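## Task

Take the tube with the light blue cap out of the rack by the door and seat it fully in a free well of the rack by the window. No tube may reach the floor, and every other tube must stay fully seated in its rack. The tubes are glass and break if they drop more than a few centimetres (roughly one well depth) or are struck hard. At the end the gripper must have released the tube and moved away, the result must hold without the robot's help, and the robot must be upright and not tipped.

## Robot and tools

ROBOT. A wheeled base with two drive wheels (it turns in place and drives straight, never sideways), a vertical column, a tilting head with two cameras, and two six-joint arms, each ending in a two-finger gripper with a wrist camera. Folded, it measures 0.73 m long, 0.62 m wide, 1.88 m tall; its front sits 0.40 m ahead of the column. Small pushes on loose objects can happen occasionally.

FRAMES. Base frame: origin on the floor under the column, between the drive wheels; x forward, y to the left, z up, metres. left_hand and right_hand are reported in this frame as the point where the fingers meet (tips 8 mm further on); quat_wxyz rotates (0,0,1) onto the finger direction, and the hand's y axis runs along the opening. Odometry frame is the base frame as it was when the scene began; base_odometry comes only from wheel rotation, so slip is counted as motion. Heading is positive leftward, -3.142 to 3.142.

execute_actions. Argument actions: a list holding one action or nothing (empty just returns state and images). An action may have: base, an object with exactly one key, either translate_m (a relative drive in metres from where the base last measured itself, forward positive, -3 to 3) or rotate_rad (a relative turn in radians, counter-clockwise from above positive, -3.2 to 3.2); joints, an object of absolute targets keyed by joint name, each arm having its own keys; speeds, optional caps for that action only, translate_m 0.05 to 0.8 m/s and rotate_rad 0.1 to 1 rad/s (defaults are the maxima; speeds does not slow arms). A base motion needing over 8.667 s is refused. Joint keys and ranges: head_tilt_rad -0.61 to 1.308 (0 level, positive down); left_joint1_rad / right_joint1_rad -2.879 to 2.879; joint2 0 to 3.141; joint3 0 to 3.019; joint4 -1.692 to 1.57; joint5 -1.57 to 1.57 (positive swings hand to robot's right); joint6 -2.094 to 2.094 (positive rolls clockwise seen from behind); left_gripper_m / right_gripper_m 0 to 0.093, the fingertip gap in metres. Optional cameras: names from cam_head_left, cam_head_right, cam_left_wrist, cam_right_wrist, nav_camera, or all; null/omitted gives all, [] gives none. Unknown keys or out-of-range numbers reject the whole call. Joints left out keep chasing their previous targets. A reported stop cancels the remaining motion calls of the same reply.

wait: seconds, 0 to 10; nothing new is commanded. zoom_image: camera plus region [x0, y0, x1, y1] in pixels of that camera's latest full image, origin top-left, at most 504 by 504. finished_scene: scene, the number of the scene to close; irreversible, and the result reports success.

ARM GEOMETRY. With joint1 at -1.57 (left) or 1.57 (right) and joints 5, 6 at 0, the arm lies in a forward-facing vertical plane 0.23 m beside the column. Let a = j2 - 0.35, b = 1.05 + j2 - j3, c = b - j4 (c = 1.57 means fingers straight down). Hand ahead = 0.12 + 0.39 sin a + 0.38 cos b + 0.25 cos c; up = 1.46 + 0.39 cos a - 0.38 sin b - 0.25 sin c. Example: j2, j3, j4 = 0.93, 0.78, 0.14 gives 0.60 m ahead, 1.21 m up. Real hands tend to sit up to about 5 cm lower and nearer the column; trust left_hand/right_hand (1 to 3 cm accuracy). Reach is about 1 m from the shoulder, lowest about 0.47 m up; the floor is out of reach. Light loads are easy; fingers pointing well downward carry best.

GRIPPER. Fingers 7 cm long; outer span is the opening plus 1 cm at the tips and plus 5 cm at the base; the body behind is 10 cm wide, 7 cm thick; the wrist camera sticks out 11 cm on one side, 9 cm behind the tips. To grasp, command a gap below the object's width; off_target is then expected. If the reported gap stays at least 0.002 m above the target, something is held.

FRICTION. Changes under about 0.03 rad (0.08 for joints 2, 3) may not move a joint though it says done. For gentle contact, step about 0.05 rad per call from your previous target. Raising a low hand may first pull it a few cm toward the column.

RESULT LINES. base_status and joint_status per motion: done (within tolerance), off_target (stopped short, may still push), contact_stop (base only, wheel stalled: back off 0.05 m before retrying or turning), time_out (arm blocked; target may be trimmed and resumed if the way clears), not_followed (safety check withheld an arm's targets because of self, body, other arm or an obstacle; reverse the moved joints by at least 0.05 rad, or move the other arm), limit_stop_at_motor_heat. on_its_own lists uncommanded behaviour; "held at" is the held target, not the position. Also reported: joint_positions, left_hand/right_hand, base_odometry, turned_by_wheels vs turned_by_imu (a gap over ~4% and at least 0.05 rad means collision or slip), base_tilt in degrees (forward/right positive), motor_effort for left_wheel and right_wheel in percent with peak in brackets, wheel_motors_off (1 while the driver has cut them), a Motor temperatures line, MOTOR HOT from 85 °C, OVER-TEMPERATURE FAULT at 100 °C (that arm drops everything), and a pictures line giving image order.

CAMERAS. Head cameras sit about 1.48 m up and 672x504; wrist cameras are 504x504 fisheye; nav_camera is 672x504 low on the front at about 0.22 m. Calibration (K, distortion, T_world_to_cam mapping base frame into camera frame) is approximate and changes are listed in results.

AVOID. Dropping or knocking tubes, letting any tube reach the floor, unseating other tubes, arms striking or pressing on each other (a hard press ends the run), long hard pushes (overheat; ease them by resending the arm's current positions), base pushing about 3 s (wheel motors cut for 2 s), tables between 0.30 and 1.20 m hitting the column, and tipping the robot. After placing, open the gripper and withdraw before finishing.

Each tool is called after "Emit:" as name(argument=value, ...) on one line, values as JSON.

## Session

Emit:
execute_actions(actions=[])

Scene clock: 0.00 s.
Motor temperatures (°C, as the motors report them): left_arm=[20 20 19 19 20 21] | right_arm=[21 22 20 18 19 18]
base_odometry: x=+0.000 y=+0.000 heading=+0.000 (m, m, rad; odometry frame)
turned_by_wheels: +0.000 (rad since the last result)
turned_by_imu: +0.000 (rad since the last result)
base_tilt: forward=+0.5 right=+0.0 (deg)
base_status: not commanded
joint_positions: head_tilt_rad=+0.882 left_joint1_rad=-1.587 left_joint2_rad=+0.874 left_joint3_rad=+0.374 left_joint4_rad=-0.921 left_joint5_rad=-0.008 left_joint6_rad=+0.021 left_gripper_m=+0.094 right_joint1_rad=+1.556 right_joint2_rad=+0.859 right_joint3_rad=+0.373 right_joint4_rad=-0.917 right_joint5_rad=+0.041 right_joint6_rad=+0.064 right_gripper_m=+0.095
joint_status: not commanded
wheel_motors_off: 0
motor_effort: left_wheel=+0 right_wheel=+0 (%)
left_hand: x=+0.1348 y=+0.2225 z=+1.2534 quat_wxyz=(+0.433, -0.018, -0.901, +0.006) (m; base frame)
right_hand: x=+0.1379 y=-0.2356 z=+1.2533 quat_wxyz=(+0.424, -0.026, -0.904, +0.036) (m; base frame)
pictures: cam_head_left, cam_head_right, cam_left_wrist, cam_right_wrist, nav_camera
Images, in order (width x height): cam_head_left 672x504, cam_head_right 672x504, cam_left_wrist 504x504, cam_right_wrist 504x504, nav_camera 672x504.

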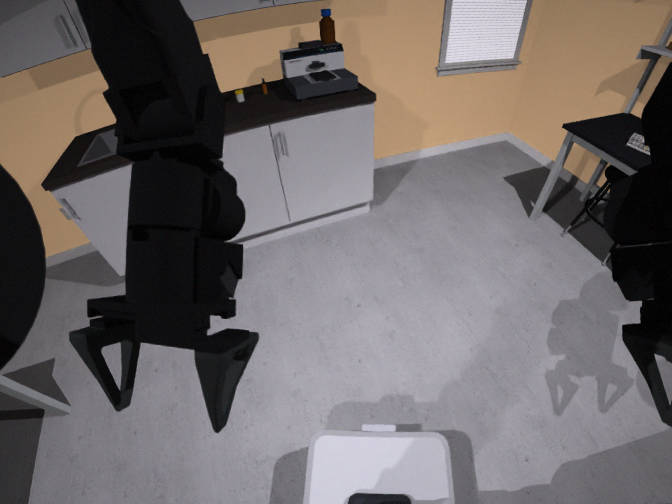

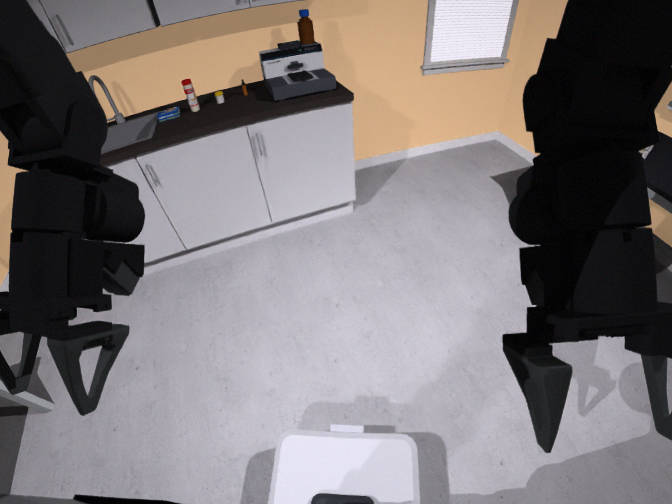

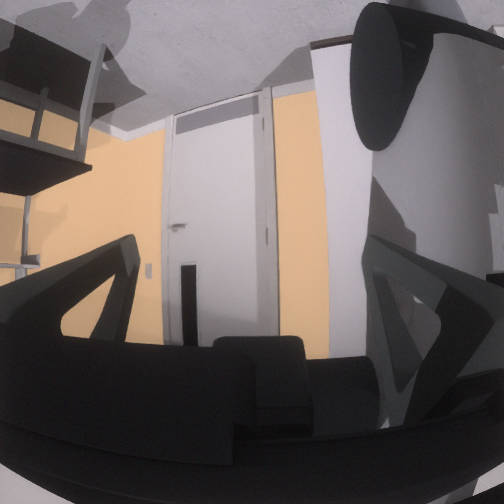

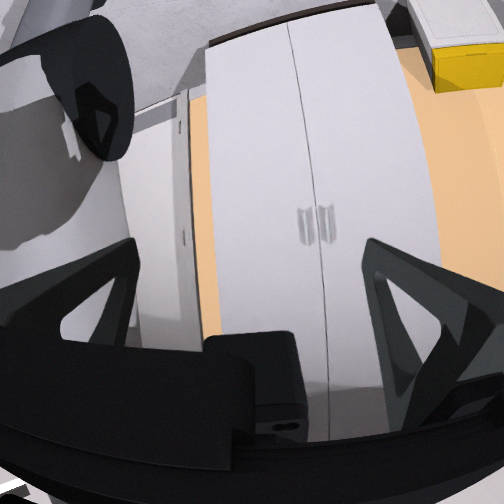

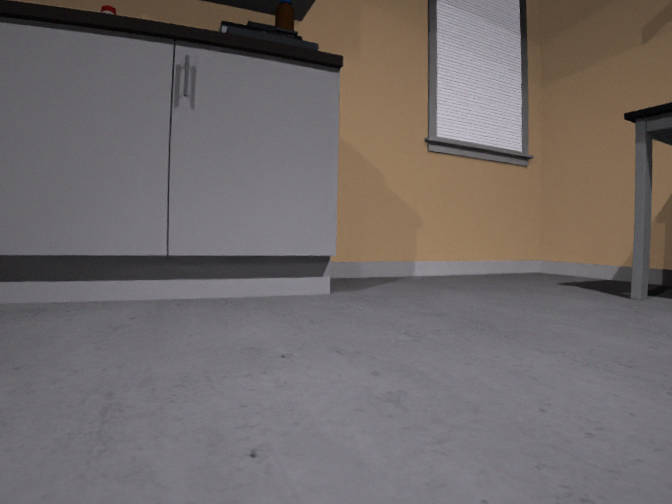

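Emit:
execute_actions(actions=[{"base":{"rotate_rad":-1.2},"joints":{"head_tilt_rad":0.6}}], cameras=["cam_head_left","cam_head_right"])

Scene clock: 3.63 s.
Motor temperatures (°C, as the motors report them): left_arm=[20 20 19 19 20 21] | right_arm=[21 22 20 18 19 18]
base_odometry: x=+0.000 y=+0.000 heading=-1.199 (m, m, rad; odometry frame)
turned_by_wheels: -1.199 (rad since the last result)
turned_by_imu: -1.209 (rad since the last result)
base_tilt: forward=+0.4 right=+0.1 (deg)
base_status: done
joint_positions: head_tilt_rad=+0.618 left_joint1_rad=-1.587 left_joint2_rad=+0.874 left_joint3_rad=+0.374 left_joint4_rad=-0.921 left_joint5_rad=-0.008 left_joint6_rad=+0.021 left_gripper_m=+0.094 right_joint1_rad=+1.556 right_joint2_rad=+0.859 right_joint3_rad=+0.373 right_joint4_rad=-0.917 right_joint5_rad=+0.041 right_joint6_rad=+0.064 right_gripper_m=+0.095
joint_status: all done
wheel_motors_off: 0
motor_effort: left_wheel=+3(39) right_wheel=-3(43) (%)
left_hand: x=+0.1348 y=+0.2225 z=+1.2534 quat_wxyz=(+0.433, -0.018, -0.901, +0.006) (m; base frame)
right_hand: x=+0.1379 y=-0.2356 z=+1.2533 quat_wxyz=(+0.424, -0.026, -0.904, +0.036) (m; base frame)
pictures: cam_head_left, cam_head_right
camera_calibration (this result's frames):
cam_head_left: T_world_to_cam=[[0.0733501, -0.995742, -0.0558284, 0.142849], [-0.536455, 0.00779736, -0.843893, 1.3288], [0.840735, 0.0918491, -0.533599, 0.694655], [0, 0, 0, 1]] pos_world=[0.118345, 0.0680762, 1.50001]
cam_head_right: T_world_to_cam=[[0.0670162, -0.995918, -0.06046, 0.0273248], [-0.545519, 0.0141634, -0.837979, 1.324], [0.835415, 0.0891402, -0.542343, 0.716664], [0, 0, 0, 1]] pos_world=[0.121726, -0.0554227, 1.49982]
Images, in order (width x height): cam_head_left 672x504, cam_head_right 672x504.

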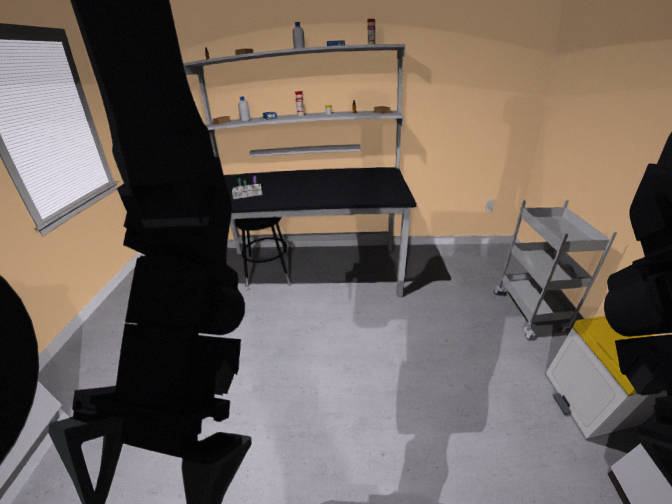

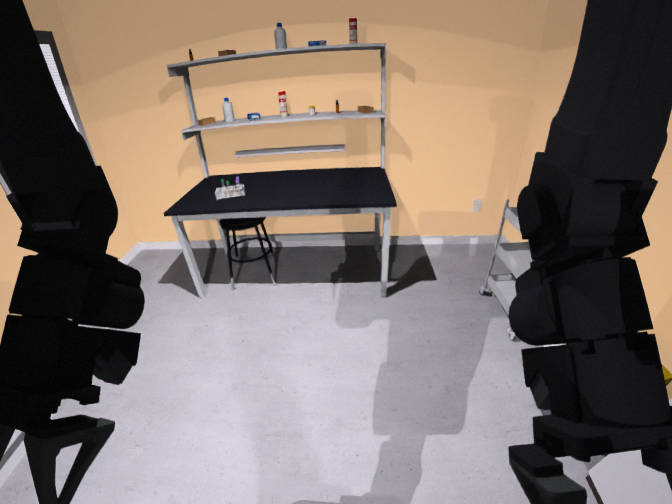

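Window rack is on this desk. Now find the other.

Emit:
execute_actions(actions=[{"base":{"rotate_rad":-2.4}}], cameras=["cam_head_left","cam_head_right"])

Scene clock: 8.17 s.
Motor temperatures (°C, as the motors report them): left_arm=[20 20 19 19 20 21] | right_arm=[21 22 20 18 19 18]
base_odometry: x=+0.000 y=+0.000 heading=+2.685 (m, m, rad; odometry frame)
turned_by_wheels: -2.399 (rad since the last result)
turned_by_imu: -2.426 (rad since the last result)
base_tilt: forward=+0.5 right=+0.0 (deg)
base_status: done
joint_positions: head_tilt_rad=+0.618 left_joint1_rad=-1.587 left_joint2_rad=+0.874 left_joint3_rad=+0.374 left_joint4_rad=-0.921 left_joint5_rad=-0.008 left_joint6_rad=+0.021 left_gripper_m=+0.094 right_joint1_rad=+1.556 right_joint2_rad=+0.859 right_joint3_rad=+0.373 right_joint4_rad=-0.917 right_joint5_rad=+0.041 right_joint6_rad=+0.064 right_gripper_m=+0.095
joint_status: not commanded
wheel_motors_off: 0
motor_effort: left_wheel=+3(26) right_wheel=-2(24) (%)
left_hand: x=+0.1348 y=+0.2225 z=+1.2534 quat_wxyz=(+0.433, -0.018, -0.901, +0.006) (m; base frame)
right_hand: x=+0.1379 y=-0.2356 z=+1.2533 quat_wxyz=(+0.424, -0.026, -0.904, +0.036) (m; base frame)
pictures: cam_head_left, cam_head_right
camera_calibration (this result's frames):
cam_head_left: T_world_to_cam=[[0.073352, -0.995742, -0.055826, 0.142845], [-0.536427, 0.00779736, -0.843911, 1.32883], [0.840753, 0.0918491, -0.533571, 0.694611], [0, 0, 0, 1]] pos_world=[0.118346, 0.0680762, 1.50001]
cam_head_right: T_world_to_cam=[[0.0670182, -0.995918, -0.0604578, 0.0273213], [-0.545491, 0.0141634, -0.837997, 1.32403], [0.835433, 0.0891402, -0.542316, 0.716621], [0, 0, 0, 1]] pos_world=[0.121727, -0.0554227, 1.49982]
Images, in order (width x height): cam_head_left 672x504, cam_head_right 672x504.

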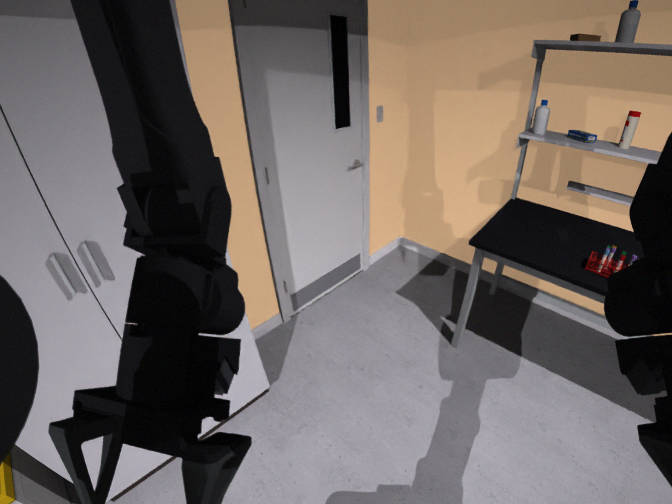

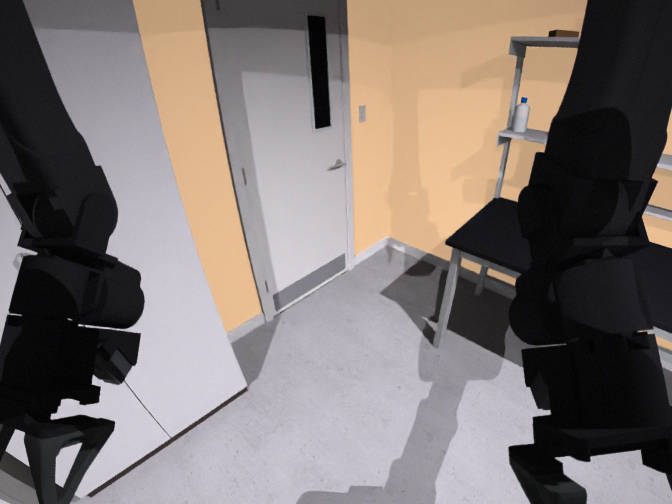

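Emit:
execute_actions(actions=[{"base":{"rotate_rad":-0.75},"joints":{"head_tilt_rad":0.8}}], cameras=["cam_head_left"])

Scene clock: 11.53 s.
Motor temperatures (°C, as the motors report them): left_arm=[20 20 19 19 20 21] | right_arm=[21 22 20 18 19 18]
base_odometry: x=+0.000 y=+0.000 heading=+1.936 (m, m, rad; odometry frame)
turned_by_wheels: -0.749 (rad since the last result)
turned_by_imu: -0.758 (rad since the last result)
base_tilt: forward=+0.5 right=+0.0 (deg)
base_status: done
joint_positions: head_tilt_rad=+0.802 left_joint1_rad=-1.587 left_joint2_rad=+0.874 left_joint3_rad=+0.374 left_joint4_rad=-0.921 left_joint5_rad=-0.008 left_joint6_rad=+0.021 left_gripper_m=+0.094 right_joint1_rad=+1.556 right_joint2_rad=+0.859 right_joint3_rad=+0.373 right_joint4_rad=-0.917 right_joint5_rad=+0.041 right_joint6_rad=+0.064 right_gripper_m=+0.095
joint_status: all done
wheel_motors_off: 0
motor_effort: left_wheel=+3(27) right_wheel=-4(27) (%)
left_hand: x=+0.1348 y=+0.2225 z=+1.2534 quat_wxyz=(+0.433, -0.018, -0.901, +0.006) (m; base frame)
right_hand: x=+0.1379 y=-0.2356 z=+1.2533 quat_wxyz=(+0.424, -0.026, -0.904, +0.036) (m; base frame)
pictures: cam_head_left
camera_calibration (this result's frames):
cam_head_left: T_world_to_cam=[[0.0618815, -0.995742, -0.0683209, 0.162661], [-0.681972, 0.00779736, -0.731337, 1.16274], [0.728756, 0.0918491, -0.678586, 0.923533], [0, 0, 0, 1]] pos_world=[0.109863, 0.0680762, 1.48817]
Images, in order (width x height): cam_head_left 672x504.

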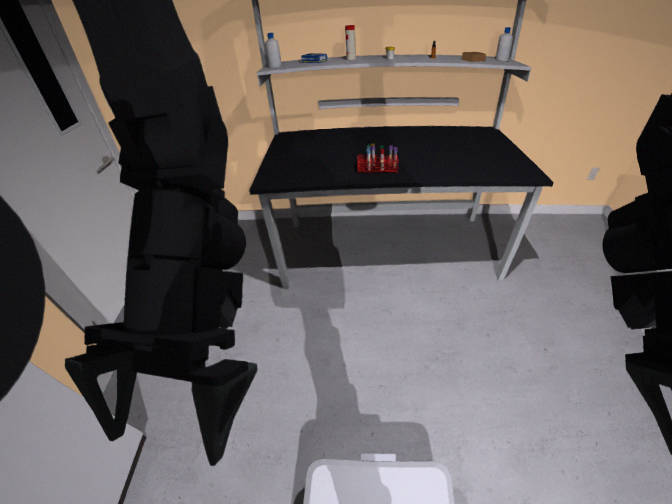

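Emit:
execute_actions(actions=[{"base":{"translate_m":0.6},"joints":{"head_tilt_rad":1.0}}], cameras=["cam_head_left","cam_head_right"])

Scene clock: 15.53 s.
Motor temperatures (°C, as the motors report them): left_arm=[20 20 19 19 20 21] | right_arm=[21 22 20 18 19 18]
base_odometry: x=-0.214 y=+0.561 heading=+1.935 (m, m, rad; odometry frame)
turned_by_wheels: +0.000 (rad since the last result)
turned_by_imu: -0.001 (rad since the last result)
base_tilt: forward=+0.5 right=+0.0 (deg)
base_status: done
joint_positions: head_tilt_rad=+1.001 left_joint1_rad=-1.587 left_joint2_rad=+0.874 left_joint3_rad=+0.376 left_joint4_rad=-0.921 left_joint5_rad=-0.008 left_joint6_rad=+0.021 left_gripper_m=+0.094 right_joint1_rad=+1.556 right_joint2_rad=+0.859 right_joint3_rad=+0.374 right_joint4_rad=-0.917 right_joint5_rad=+0.041 right_joint6_rad=+0.064 right_gripper_m=+0.095
joint_status: all done
wheel_motors_off: 0
motor_effort: left_wheel=+0(57) right_wheel=-2(53) (%)
left_hand: x=+0.1356 y=+0.2225 z=+1.2531 quat_wxyz=(+0.433, -0.018, -0.901, +0.006) (m; base frame)
right_hand: x=+0.1386 y=-0.2356 z=+1.2531 quat_wxyz=(+0.424, -0.027, -0.905, +0.036) (m; base frame)
pictures: cam_head_left, cam_head_right
camera_calibration (this result's frames):
cam_head_left: T_world_to_cam=[[0.0471579, -0.995742, -0.0792035, 0.180156], [-0.813061, 0.00779736, -0.582126, 0.939514], [0.580265, 0.0918491, -0.809232, 1.13215], [0, 0, 0, 1]] pos_world=[0.0984375, 0.0680762, 1.47736]
cam_head_right: T_world_to_cam=[[0.0395517, -0.995918, -0.0811311, 0.0605315], [-0.819256, 0.0141634, -0.573252, 0.930011], [0.572062, 0.0891402, -0.815352, 1.15027], [0, 0, 0, 1]] pos_world=[0.1015, -0.0554227, 1.47591]
Images, in order (width x height): cam_head_left 672x504, cam_head_right 672x504.

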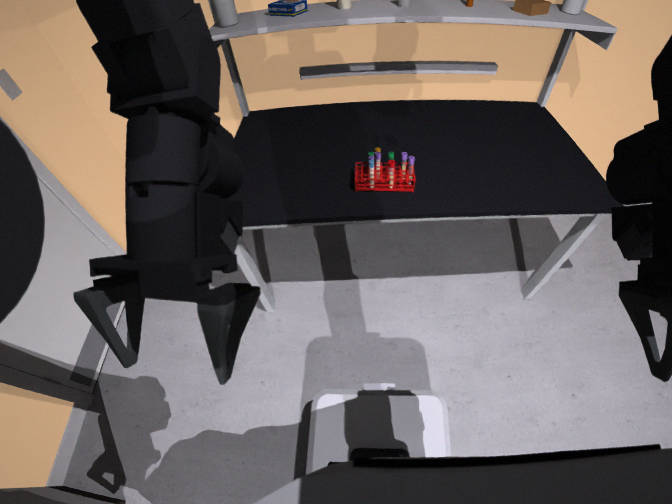

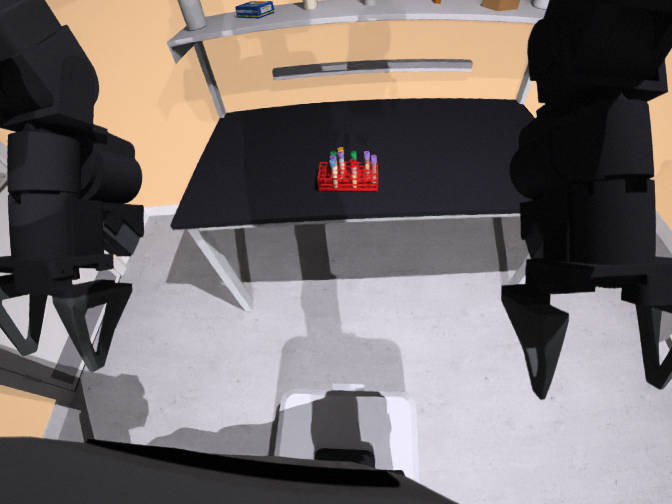

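Emit:
zoom_image(camera="cam_head_right", region=[290, 130, 410, 210])

Region (290, 130, 410, 210) of cam_head_right's 672x504 image, scaled by 4.200, with more detail than that image has.

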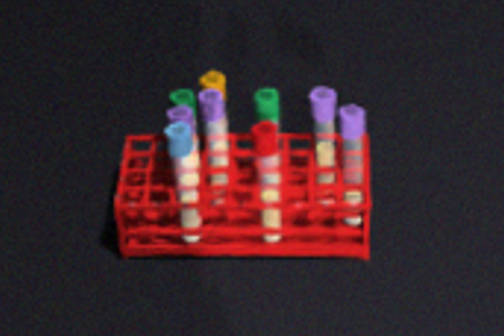

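Emit:
execute_actions(actions=[{"base":{"translate_m":0.3}}], cameras=[])

Emit:
execute_actions(actions=[{"base":{"rotate_rad":-0.31},"joints":{"left_joint1_rad":-1.57,"left_joint2_rad":1.57,"left_joint3_rad":1.31,"left_joint4_rad":-0.26,"left_joint5_rad":0,"left_joint6_rad":0,"left_gripper_m":0.045}}], cameras=["cam_head_left","cam_left_wrist"])

Scene clock: 30.63 s.
Motor temperatures (°C, as the motors report them): left_arm=[20 21 19 19 20 21] | right_arm=[21 22 20 18 19 18]
base_odometry: x=-0.321 y=+0.841 heading=+1.935 (m, m, rad; odometry frame)
turned_by_wheels: +0.000 (rad since the last result)
turned_by_imu: -0.002 (rad since the last result)
base_tilt: forward=+0.5 right=+0.1 (deg)
base_status: done
joint_positions: head_tilt_rad=+1.001 left_joint1_rad=-1.587 left_joint2_rad=+0.874 left_joint3_rad=+0.377 left_joint4_rad=-0.921 left_joint5_rad=-0.008 left_joint6_rad=+0.021 left_gripper_m=+0.094 right_joint1_rad=+1.556 right_joint2_rad=+0.859 right_joint3_rad=+0.375 right_joint4_rad=-0.917 right_joint5_rad=+0.041 right_joint6_rad=+0.064 right_gripper_m=+0.095
joint_status: not commanded
wheel_motors_off: 0
motor_effort: left_wheel=-1(33) right_wheel=+0(31) (%)
left_hand: x=+0.1363 y=+0.2225 z=+1.2529 quat_wxyz=(+0.432, -0.018, -0.902, +0.006) (m; base frame)
right_hand: x=+0.1392 y=-0.2356 z=+1.2529 quat_wxyz=(+0.423, -0.027, -0.905, +0.036) (m; base frame)
pictures: none
No camera images: the call's "cameras" was empty. Leave "cameras" out to get every camera's image.

Scene clock: 32.27 s.
Motor temperatures (°C, as the motors report them): left_arm=[20 21 19 19 20 21] | right_arm=[21 22 20 18 19 18]
base_odometry: x=-0.321 y=+0.841 heading=+1.627 (m, m, rad; odometry frame)
turned_by_wheels: -0.309 (rad since the last result)
turned_by_imu: -0.308 (rad since the last result)
base_tilt: forward=+0.4 right=+0.0 (deg)
base_status: done
joint_positions: head_tilt_rad=+1.001 left_joint1_rad=-1.573 left_joint2_rad=+1.553 left_joint3_rad=+1.309 left_joint4_rad=-0.261 left_joint5_rad=-0.002 left_joint6_rad=+0.008 left_gripper_m=+0.045 right_joint1_rad=+1.556 right_joint2_rad=+0.859 right_joint3_rad=+0.375 right_joint4_rad=-0.917 right_joint5_rad=+0.041 right_joint6_rad=+0.064 right_gripper_m=+0.095
joint_status: all done
wheel_motors_off: 0
motor_effort: left_wheel=+1(47) right_wheel=-4(47) (%)
left_hand: x=+0.5933 y=+0.2237 z=+0.9802 quat_wxyz=(-0.009, -0.005, -1.000, +0.000) (m; base frame)
right_hand: x=+0.1392 y=-0.2356 z=+1.2529 quat_wxyz=(+0.423, -0.027, -0.905, +0.036) (m; base frame)
pictures: cam_head_left, cam_left_wrist
camera_calibration (this result's frames):
cam_head_left: T_world_to_cam=[[0.0471364, -0.995742, -0.0792163, 0.180177], [-0.813219, 0.00779736, -0.581906, 0.939182], [0.580046, 0.0918491, -0.809389, 1.13241], [0, 0, 0, 1]] pos_world=[0.0984205, 0.0680762, 1.47734]
cam_left_wrist: T_world_to_cam=[[0.00524541, -0.999984, 0.00208879, 0.212975], [-0.815049, -0.0030651, 0.579384, -0.081207], [-0.579368, -0.00474157, -0.815052, 1.26677], [0, 0, 0, 1]] pos_world=[0.666622, 0.218729, 1.07909]
Images, in order (width x height): cam_head_left 672x504, cam_left_wrist 504x504.

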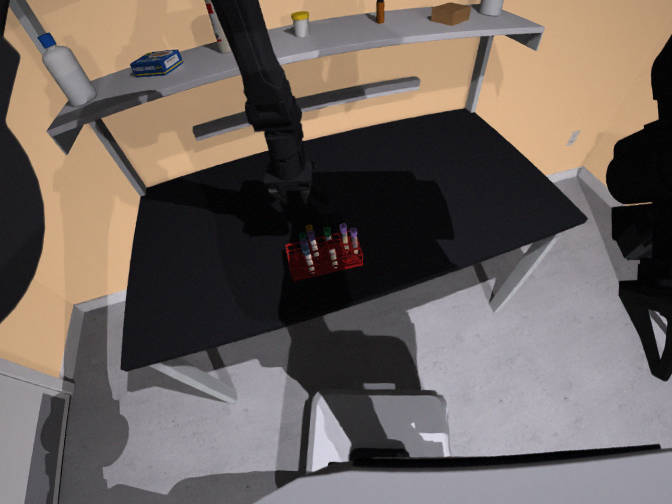

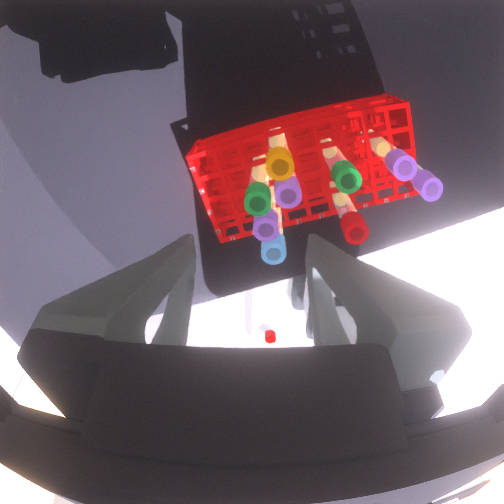

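Emit:
execute_actions(actions=[{"base":{"translate_m":-0.1},"joints":{"left_joint2_rad":1.747,"left_joint3_rad":1.438,"left_joint4_rad":-0.21}}], cameras=["cam_head_left","cam_left_wrist"])

Scene clock: 38.70 s.
Motor temperatures (°C, as the motors report them): left_arm=[20 21 19 19 20 21] | right_arm=[21 22 20 18 19 18]
base_odometry: x=-0.315 y=+0.741 heading=+1.625 (m, m, rad; odometry frame)
turned_by_wheels: -0.002 (rad since the last result)
turned_by_imu: -0.003 (rad since the last result)
base_tilt: forward=+0.5 right=+0.0 (deg)
base_status: done
joint_positions: head_tilt_rad=+1.001 left_joint1_rad=-1.572 left_joint2_rad=+1.749 left_joint3_rad=+1.428 left_joint4_rad=-0.211 left_joint5_rad=-0.002 left_joint6_rad=+0.008 left_gripper_m=+0.045 right_joint1_rad=+1.556 right_joint2_rad=+0.859 right_joint3_rad=+0.370 right_joint4_rad=-0.917 right_joint5_rad=+0.041 right_joint6_rad=+0.064 right_gripper_m=+0.095
joint_status: all done
wheel_motors_off: 0
motor_effort: left_wheel=-1(63) right_wheel=+0(64) (%)
left_hand: x=+0.5784 y=+0.2239 z=+0.9005 quat_wxyz=(+0.004, -0.005, -1.000, +0.000) (m; base frame)
right_hand: x=+0.1361 y=-0.2355 z=+1.2539 quat_wxyz=(+0.426, -0.026, -0.904, +0.036) (m; base frame)
pictures: cam_head_left, cam_left_wrist
camera_calibration (this result's frames):
cam_head_left: T_world_to_cam=[[0.0471069, -0.995742, -0.0792338, 0.180205], [-0.813436, 0.00779736, -0.581603, 0.938726], [0.579744, 0.0918491, -0.809605, 1.13275], [0, 0, 0, 1]] pos_world=[0.0983971, 0.0680762, 1.47733]
cam_left_wrist: T_world_to_cam=[[0.00544844, -0.999984, 0.0015992, 0.213712], [-0.799746, -0.00339738, 0.600328, -0.0748181], [-0.600313, -0.00454981, -0.799752, 1.19151], [0, 0, 0, 1]] pos_world=[0.654277, 0.218876, 0.997483]
Images, in order (width x height): cam_head_left 672x504, cam_left_wrist 504x504.

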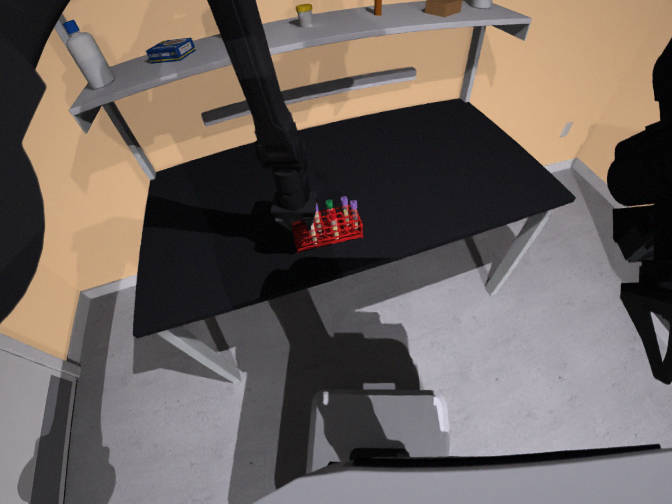

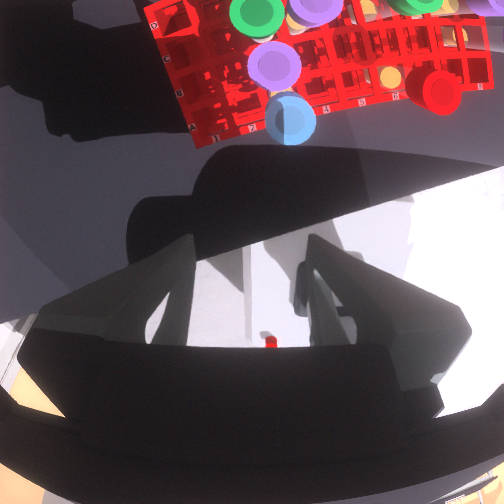

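Emit:
execute_actions(actions=[{"base":{"translate_m":0.03},"joints":{"left_joint1_rad":-1.615}}], cameras=["cam_left_wrist"])

Scene clock: 44.77 s.
Motor temperatures (°C, as the motors report them): left_arm=[20 22 19 19 20 21] | right_arm=[21 22 20 18 19 18]
base_odometry: x=-0.317 y=+0.771 heading=+1.627 (m, m, rad; odometry frame)
turned_by_wheels: +0.002 (rad since the last result)
turned_by_imu: +0.000 (rad since the last result)
base_tilt: forward=+0.5 right=+0.1 (deg)
base_status: done
joint_positions: head_tilt_rad=+1.001 left_joint1_rad=-1.617 left_joint2_rad=+1.749 left_joint3_rad=+1.434 left_joint4_rad=-0.211 left_joint5_rad=-0.002 left_joint6_rad=+0.008 left_gripper_m=+0.045 right_joint1_rad=+1.556 right_joint2_rad=+0.859 right_joint3_rad=+0.373 right_joint4_rad=-0.917 right_joint5_rad=+0.041 right_joint6_rad=+0.064 right_gripper_m=+0.095
joint_status: all done
wheel_motors_off: 0
motor_effort: left_wheel=+1(64) right_wheel=-1(51) (%)
left_hand: x=+0.5813 y=+0.1912 z=+0.9016 quat_wxyz=(+0.001, -0.016, -1.000, +0.019) (m; base frame)
right_hand: x=+0.1379 y=-0.2356 z=+1.2533 quat_wxyz=(+0.424, -0.026, -0.904, +0.036) (m; base frame)
pictures: cam_left_wrist
camera_calibration (this result's frames):
cam_left_wrist: T_world_to_cam=[[-0.016863, -0.999046, 0.0402727, 0.158969], [-0.80256, 0.0375472, 0.595388, -0.0749844], [-0.596333, -0.0222812, -0.802428, 1.19747], [0, 0, 0, 1]] pos_world=[0.65659, 0.188314, 0.999124]
Images, in order (width x height): cam_left_wrist 504x504.

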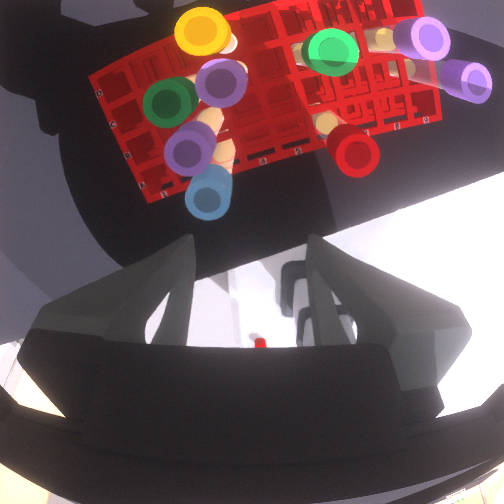

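Emit:
execute_actions(actions=[{"joints":{"left_joint1_rad":-1.588,"left_joint2_rad":1.846,"left_joint3_rad":1.51,"left_joint4_rad":-0.184}}], cameras=["cam_left_wrist"])

Scene clock: 49.30 s.
Motor temperatures (°C, as the motors report them): left_arm=[20 22 19 19 20 21] | right_arm=[21 22 20 18 19 18]
base_odometry: x=-0.317 y=+0.771 heading=+1.627 (m, m, rad; odometry frame)
turned_by_wheels: +0.000 (rad since the last result)
turned_by_imu: -0.001 (rad since the last result)
base_tilt: forward=+0.4 right=+0.1 (deg)
base_status: not commanded
joint_positions: head_tilt_rad=+1.001 left_joint1_rad=-1.591 left_joint2_rad=+1.829 left_joint3_rad=+1.510 left_joint4_rad=-0.187 left_joint5_rad=-0.002 left_joint6_rad=+0.008 left_gripper_m=+0.045 right_joint1_rad=+1.556 right_joint2_rad=+0.859 right_joint3_rad=+0.373 right_joint4_rad=-0.917 right_joint5_rad=+0.041 right_joint6_rad=+0.064 right_gripper_m=+0.095
joint_status: all done
wheel_motors_off: 0
motor_effort: left_wheel=+2(2) right_wheel=-3(2) (%)
left_hand: x=+0.5889 y=+0.2093 z=+0.8704 quat_wxyz=(-0.009, -0.009, -1.000, +0.008) (m; base frame)
right_hand: x=+0.1379 y=-0.2356 z=+1.2533 quat_wxyz=(+0.424, -0.026, -0.904, +0.036) (m; base frame)
pictures: cam_left_wrist
camera_calibration (this result's frames):
cam_left_wrist: T_world_to_cam=[[-0.00409949, -0.999825, 0.0182687, 0.190208], [-0.814334, 0.0139408, 0.580228, -0.0259243], [-0.580381, -0.0124982, -0.814249, 1.17619], [0, 0, 0, 1]] pos_world=[0.662305, 0.205237, 0.969275]
Images, in order (width x height): cam_left_wrist 504x504.

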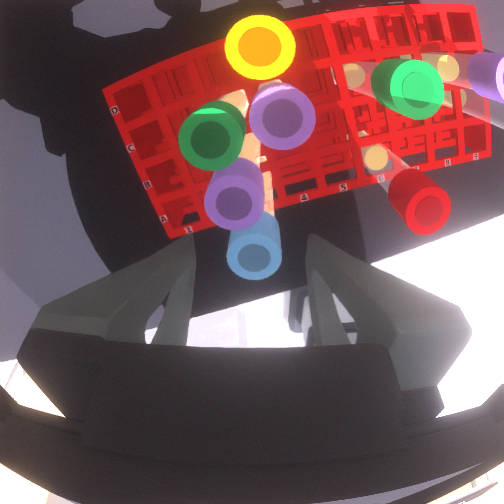

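Emit:
execute_actions(actions=[{"base":{"translate_m":-0.022},"joints":{"left_joint2_rad":1.88,"left_joint3_rad":1.545,"left_joint4_rad":-0.19}}], cameras=["cam_left_wrist","cam_head_left"])

Scene clock: 53.43 s.
Motor temperatures (°C, as the motors report them): left_arm=[20 22 19 19 20 21] | right_arm=[21 22 20 18 19 18]
base_odometry: x=-0.316 y=+0.749 heading=+1.625 (m, m, rad; odometry frame)
turned_by_wheels: -0.001 (rad since the last result)
turned_by_imu: -0.003 (rad since the last result)
base_tilt: forward=+0.5 right=+0.0 (deg)
base_status: done
joint_positions: head_tilt_rad=+1.002 left_joint1_rad=-1.591 left_joint2_rad=+1.858 left_joint3_rad=+1.539 left_joint4_rad=-0.188 left_joint5_rad=-0.002 left_joint6_rad=+0.008 left_gripper_m=+0.045 right_joint1_rad=+1.556 right_joint2_rad=+0.859 right_joint3_rad=+0.372 right_joint4_rad=-0.917 right_joint5_rad=+0.041 right_joint6_rad=+0.064 right_gripper_m=+0.095
joint_status: all done
wheel_motors_off: 0
motor_effort: left_wheel=-1(62) right_wheel=+1(45) (%)
left_hand: x=+0.5893 y=+0.2094 z=+0.8591 quat_wxyz=(-0.008, -0.009, -1.000, +0.008) (m; base frame)
right_hand: x=+0.1373 y=-0.2356 z=+1.2535 quat_wxyz=(+0.425, -0.026, -0.904, +0.036) (m; base frame)
pictures: cam_head_left, cam_left_wrist
camera_calibration (this result's frames):
cam_head_left: T_world_to_cam=[[0.0470872, -0.995742, -0.0792455, 0.180224], [-0.81358, 0.00779736, -0.5814, 0.938422], [0.579543, 0.0918491, -0.809749, 1.13299], [0, 0, 0, 1]] pos_world=[0.0983815, 0.0680762, 1.47731]
cam_left_wrist: T_world_to_cam=[[-0.00390817, -0.999832, 0.0179314, 0.190685], [-0.813672, 0.0136033, 0.581164, -0.0201573], [-0.581311, -0.012319, -0.813589, 1.16716], [0, 0, 0, 1]] pos_world=[0.662824, 0.205305, 0.957881]
Images, in order (width x height): cam_head_left 672x504, cam_left_wrist 504x504.

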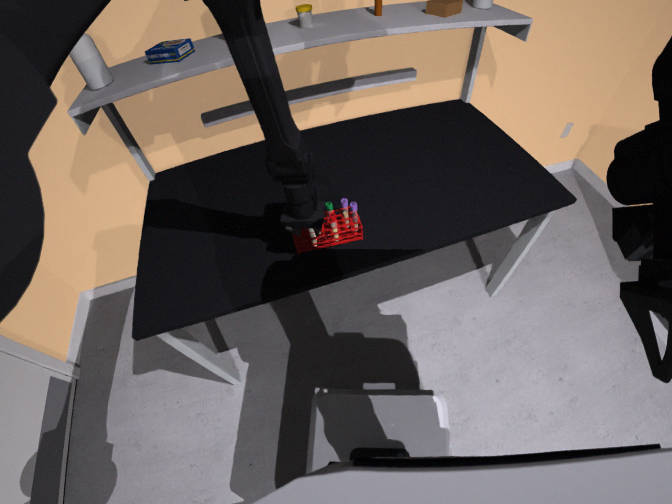

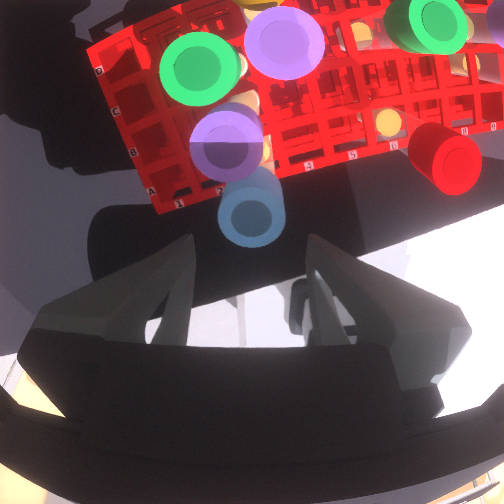

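Emit:
execute_actions(actions=[{"joints":{"left_joint2_rad":1.96,"left_joint3_rad":1.62,"left_joint4_rad":-0.2}}], cameras=["cam_left_wrist"])

Scene clock: 58.60 s.
Motor temperatures (°C, as the motors report them): left_arm=[20 22 19 19 20 21] | right_arm=[21 22 20 18 19 18]
base_odometry: x=-0.316 y=+0.749 heading=+1.625 (m, m, rad; odometry frame)
turned_by_wheels: +0.000 (rad since the last result)
turned_by_imu: -0.001 (rad since the last result)
base_tilt: forward=+0.5 right=+0.0 (deg)
base_status: not commanded
joint_positions: head_tilt_rad=+1.002 left_joint1_rad=-1.591 left_joint2_rad=+1.945 left_joint3_rad=+1.616 left_joint4_rad=-0.196 left_joint5_rad=-0.002 left_joint6_rad=+0.008 left_gripper_m=+0.045 right_joint1_rad=+1.556 right_joint2_rad=+0.859 right_joint3_rad=+0.372 right_joint4_rad=-0.917 right_joint5_rad=+0.041 right_joint6_rad=+0.064 right_gripper_m=+0.095
joint_status: all done
wheel_motors_off: 0
motor_effort: left_wheel=-1(2) right_wheel=+1(0) (%)
left_hand: x=+0.5817 y=+0.2089 z=+0.8247 quat_wxyz=(+0.001, -0.009, -1.000, +0.008) (m; base frame)
right_hand: x=+0.1373 y=-0.2356 z=+1.2535 quat_wxyz=(+0.425, -0.026, -0.904, +0.036) (m; base frame)
pictures: cam_left_wrist
camera_calibration (this result's frames):
cam_left_wrist: T_world_to_cam=[[-0.00389965, -0.999834, 0.0178237, 0.190834], [-0.803347, 0.0137464, 0.595352, -0.0240379], [-0.595498, -0.011997, -0.803267, 1.13449], [0, 0, 0, 1]] pos_world=[0.657017, 0.204743, 0.922204]
Images, in order (width x height): cam_left_wrist 504x504.

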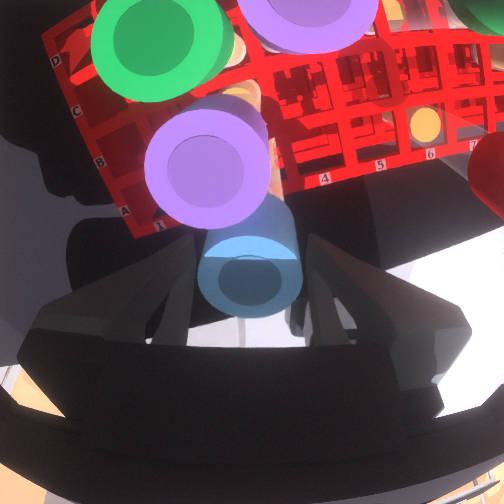

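Emit:
execute_actions(actions=[{"joints":{"left_gripper_m":0.0}}], cameras=[])

Scene clock: 60.40 s.
Motor temperatures (°C, as the motors report them): left_arm=[20 22 19 19 20 21] | right_arm=[21 22 20 18 19 18]
base_odometry: x=-0.316 y=+0.749 heading=+1.625 (m, m, rad; odometry frame)
turned_by_wheels: +0.000 (rad since the last result)
turned_by_imu: -0.001 (rad since the last result)
base_tilt: forward=+0.5 right=+0.0 (deg)
base_status: not commanded
joint_positions: head_tilt_rad=+1.002 left_joint1_rad=-1.591 left_joint2_rad=+1.945 left_joint3_rad=+1.616 left_joint4_rad=-0.196 left_joint5_rad=-0.002 left_joint6_rad=+0.008 left_gripper_m=+0.000 right_joint1_rad=+1.556 right_joint2_rad=+0.859 right_joint3_rad=+0.372 right_joint4_rad=-0.917 right_joint5_rad=+0.041 right_joint6_rad=+0.064 right_gripper_m=+0.095
joint_status: all done
wheel_motors_off: 0
motor_effort: left_wheel=-1(1) right_wheel=+3(2) (%)
left_hand: x=+0.5817 y=+0.2089 z=+0.8247 quat_wxyz=(+0.001, -0.009, -1.000, +0.008) (m; base frame)
right_hand: x=+0.1373 y=-0.2356 z=+1.2535 quat_wxyz=(+0.425, -0.026, -0.904, +0.036) (m; base frame)
pictures: none
No camera images: the call's "cameras" was empty. Leave "cameras" out to get every camera's image.

Emit:
execute_actions(actions=[{"joints":{"left_gripper_m":0.045}}], cameras=["cam_left_wrist","cam_head_right"])

Scene clock: 63.67 s.
Motor temperatures (°C, as the motors report them): left_arm=[20 22 19 19 20 21] | right_arm=[21 22 20 18 19 18]
base_odometry: x=-0.316 y=+0.749 heading=+1.625 (m, m, rad; odometry frame)
turned_by_wheels: +0.000 (rad since the last result)
turned_by_imu: -0.001 (rad since the last result)
base_tilt: forward=+0.4 right=+0.0 (deg)
base_status: not commanded
joint_positions: head_tilt_rad=+1.002 left_joint1_rad=-1.591 left_joint2_rad=+1.945 left_joint3_rad=+1.616 left_joint4_rad=-0.196 left_joint5_rad=-0.002 left_joint6_rad=+0.008 left_gripper_m=+0.045 right_joint1_rad=+1.556 right_joint2_rad=+0.859 right_joint3_rad=+0.372 right_joint4_rad=-0.917 right_joint5_rad=+0.041 right_joint6_rad=+0.064 right_gripper_m=+0.095
joint_status: all done
wheel_motors_off: 0
motor_effort: left_wheel=-1(2) right_wheel=+1(0) (%)
left_hand: x=+0.5817 y=+0.2089 z=+0.8247 quat_wxyz=(+0.001, -0.009, -1.000, +0.008) (m; base frame)
right_hand: x=+0.1373 y=-0.2356 z=+1.2535 quat_wxyz=(+0.425, -0.026, -0.904, +0.036) (m; base frame)
pictures: cam_head_right, cam_left_wrist
camera_calibration (this result's frames):
cam_head_right: T_world_to_cam=[[0.0394792, -0.995918, -0.0811663, 0.0605894], [-0.819768, 0.0141634, -0.572521, 0.92891], [0.571334, 0.0891402, -0.815863, 1.15109], [0, 0, 0, 1]] pos_world=[0.101443, -0.0554227, 1.47587]
cam_left_wrist: T_world_to_cam=[[-0.00389965, -0.999834, 0.0178237, 0.190834], [-0.803347, 0.0137464, 0.595352, -0.0240379], [-0.595498, -0.011997, -0.803267, 1.13449], [0, 0, 0, 1]] pos_world=[0.657017, 0.204743, 0.922204]
Images, in order (width x height): cam_head_right 672x504, cam_left_wrist 504x504.

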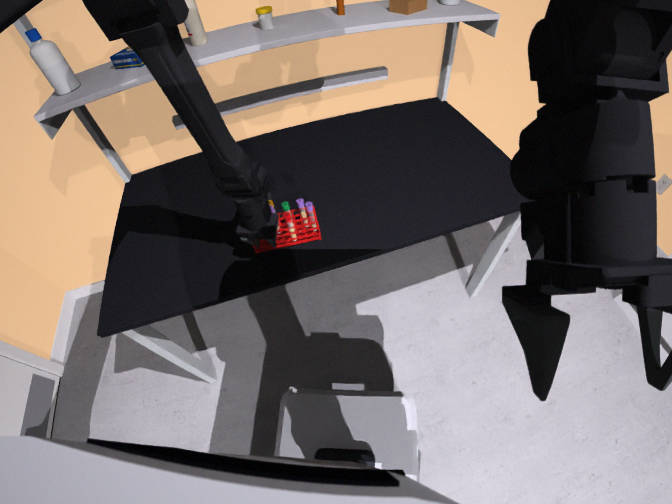

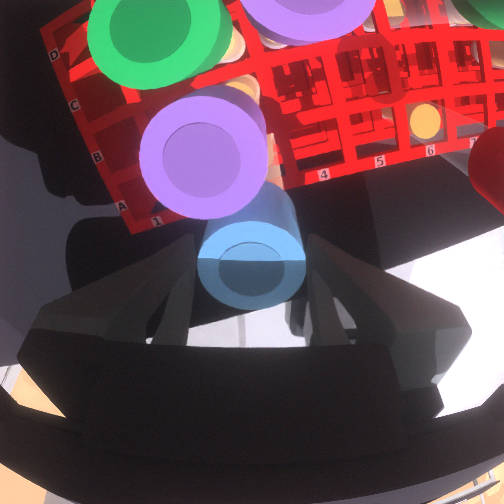

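Emit:
execute_actions(actions=[{"joints":{"left_joint2_rad":2.02,"left_joint3_rad":1.675,"left_joint4_rad":-0.205}}], cameras=["cam_left_wrist"])

Scene clock: 66.03 s.
Motor temperatures (°C, as the motors report them): left_arm=[20 23 19 19 20 21] | right_arm=[21 22 20 18 19 18]
base_odometry: x=-0.316 y=+0.749 heading=+1.625 (m, m, rad; odometry frame)
turned_by_wheels: +0.000 (rad since the last result)
turned_by_imu: -0.001 (rad since the last result)
base_tilt: forward=+0.4 right=+0.1 (deg)
base_status: not commanded
joint_positions: head_tilt_rad=+1.002 left_joint1_rad=-1.591 left_joint2_rad=+1.981 left_joint3_rad=+1.666 left_joint4_rad=-0.200 left_joint5_rad=-0.002 left_joint6_rad=+0.008 left_gripper_m=+0.045 right_joint1_rad=+1.556 right_joint2_rad=+0.859 right_joint3_rad=+0.372 right_joint4_rad=-0.917 right_joint5_rad=+0.041 right_joint6_rad=+0.064 right_gripper_m=+0.095
joint_status: all done
wheel_motors_off: 0
motor_effort: left_wheel=-2(2) right_wheel=+0(2) (%)
left_hand: x=+0.5887 y=+0.2085 z=+0.8122 quat_wxyz=(-0.004, -0.009, -1.000, +0.008) (m; base frame)
right_hand: x=+0.1373 y=-0.2356 z=+1.2535 quat_wxyz=(+0.425, -0.026, -0.904, +0.036) (m; base frame)
pictures: cam_left_wrist
camera_calibration (this result's frames):
cam_left_wrist: T_world_to_cam=[[-0.0039071, -0.999826, 0.0182636, 0.190376], [-0.808987, 0.0138961, 0.587662, -0.00141154], [-0.587813, -0.012479, -0.808901, 1.12872], [0, 0, 0, 1]] pos_world=[0.663077, 0.204448, 0.910373]
Images, in order (width x height): cam_left_wrist 504x504.

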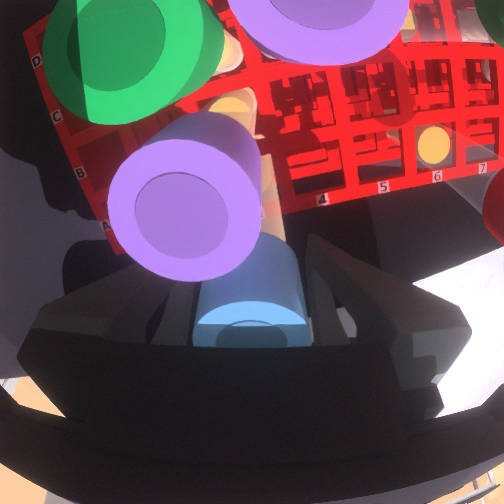

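Emit:
execute_actions(actions=[{"joints":{"left_gripper_m":0.0}}], cameras=[])

Scene clock: 67.73 s.
Motor temperatures (°C, as the motors report them): left_arm=[20 23 19 19 20 21] | right_arm=[21 22 20 18 19 18]
base_odometry: x=-0.316 y=+0.749 heading=+1.625 (m, m, rad; odometry frame)
turned_by_wheels: +0.000 (rad since the last result)
turned_by_imu: -0.001 (rad since the last result)
base_tilt: forward=+0.5 right=+0.0 (deg)
base_status: not commanded
joint_positions: head_tilt_rad=+1.002 left_joint1_rad=-1.590 left_joint2_rad=+1.981 left_joint3_rad=+1.666 left_joint4_rad=-0.201 left_joint5_rad=+0.001 left_joint6_rad=+0.008 left_gripper_m=+0.000 right_joint1_rad=+1.556 right_joint2_rad=+0.859 right_joint3_rad=+0.372 right_joint4_rad=-0.917 right_joint5_rad=+0.041 right_joint6_rad=+0.064 right_gripper_m=+0.095
joint_status: all done
wheel_motors_off: 0
motor_effort: left_wheel=-1(2) right_wheel=-1(2) (%)
left_hand: x=+0.5886 y=+0.2086 z=+0.8122 quat_wxyz=(-0.004, -0.009, -1.000, +0.009) (m; base frame)
right_hand: x=+0.1373 y=-0.2356 z=+1.2535 quat_wxyz=(+0.425, -0.026, -0.904, +0.036) (m; base frame)
pictures: none
No camera images: the call's "cameras" was empty. Leave "cameras" out to get every camera's image.

Emit:
execute_actions(actions=[{"joints":{"left_gripper_m":0.045}}], cameras=[])

Emit:
execute_actions(actions=[{"base":{"translate_m":-0.02},"speeds":{"translate_m":0.05}}], cameras=["cam_left_wrist"])

Scene clock: 70.03 s.
Motor temperatures (°C, as the motors report them): left_arm=[20 23 19 19 20 21] | right_arm=[21 22 20 18 19 18]
base_odometry: x=-0.316 y=+0.749 heading=+1.625 (m, m, rad; odometry frame)
turned_by_wheels: +0.000 (rad since the last result)
turned_by_imu: -0.001 (rad since the last result)
base_tilt: forward=+0.4 right=+0.1 (deg)
base_status: not commanded
joint_positions: head_tilt_rad=+1.002 left_joint1_rad=-1.590 left_joint2_rad=+1.981 left_joint3_rad=+1.666 left_joint4_rad=-0.201 left_joint5_rad=+0.001 left_joint6_rad=+0.008 left_gripper_m=+0.045 right_joint1_rad=+1.556 right_joint2_rad=+0.859 right_joint3_rad=+0.372 right_joint4_rad=-0.917 right_joint5_rad=+0.041 right_joint6_rad=+0.064 right_gripper_m=+0.095
joint_status: all done
wheel_motors_off: 0
motor_effort: left_wheel=-2(2) right_wheel=+2(1) (%)
left_hand: x=+0.5886 y=+0.2083 z=+0.8122 quat_wxyz=(-0.004, -0.009, -1.000, +0.009) (m; base frame)
right_hand: x=+0.1373 y=-0.2356 z=+1.2535 quat_wxyz=(+0.425, -0.026, -0.904, +0.036) (m; base frame)
pictures: none
No camera images: the call's "cameras" was empty. Leave "cameras" out to get every camera's image.

Scene clock: 71.27 s.
Motor temperatures (°C, as the motors report them): left_arm=[20 23 19 19 20 21] | right_arm=[21 22 20 18 19 18]
base_odometry: x=-0.315 y=+0.729 heading=+1.624 (m, m, rad; odometry frame)
turned_by_wheels: -0.001 (rad since the last result)
turned_by_imu: -0.002 (rad since the last result)
base_tilt: forward=+0.5 right=+0.1 (deg)
base_status: done
joint_positions: head_tilt_rad=+1.002 left_joint1_rad=-1.590 left_joint2_rad=+1.996 left_joint3_rad=+1.669 left_joint4_rad=-0.201 left_joint5_rad=+0.001 left_joint6_rad=+0.008 left_gripper_m=+0.045 right_joint1_rad=+1.556 right_joint2_rad=+0.859 right_joint3_rad=+0.372 right_joint4_rad=-0.917 right_joint5_rad=+0.041 right_joint6_rad=+0.064 right_gripper_m=+0.095
joint_status: not commanded
wheel_motors_off: 0
motor_effort: left_wheel=-1(44) right_wheel=-2(43) (%)
left_hand: x=+0.5805 y=+0.2083 z=+0.8054 quat_wxyz=(+0.003, -0.009, -1.000, +0.009) (m; base frame)
right_hand: x=+0.1373 y=-0.2356 z=+1.2535 quat_wxyz=(+0.425, -0.026, -0.904, +0.036) (m; base frame)
pictures: cam_left_wrist
camera_calibration (this result's frames):
cam_left_wrist: T_world_to_cam=[[-0.00368897, -0.999775, 0.0209025, 0.187957], [-0.801052, 0.0154665, 0.598394, -0.017688], [-0.598583, -0.0145365, -0.800929, 1.11862], [0, 0, 0, 1]] pos_world=[0.656109, 0.204449, 0.902588]
Images, in order (width x height): cam_left_wrist 504x504.

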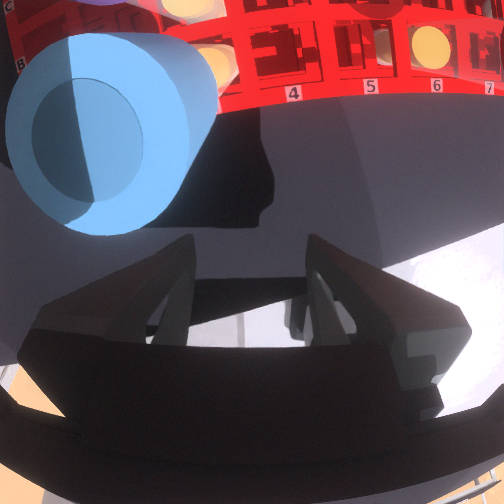

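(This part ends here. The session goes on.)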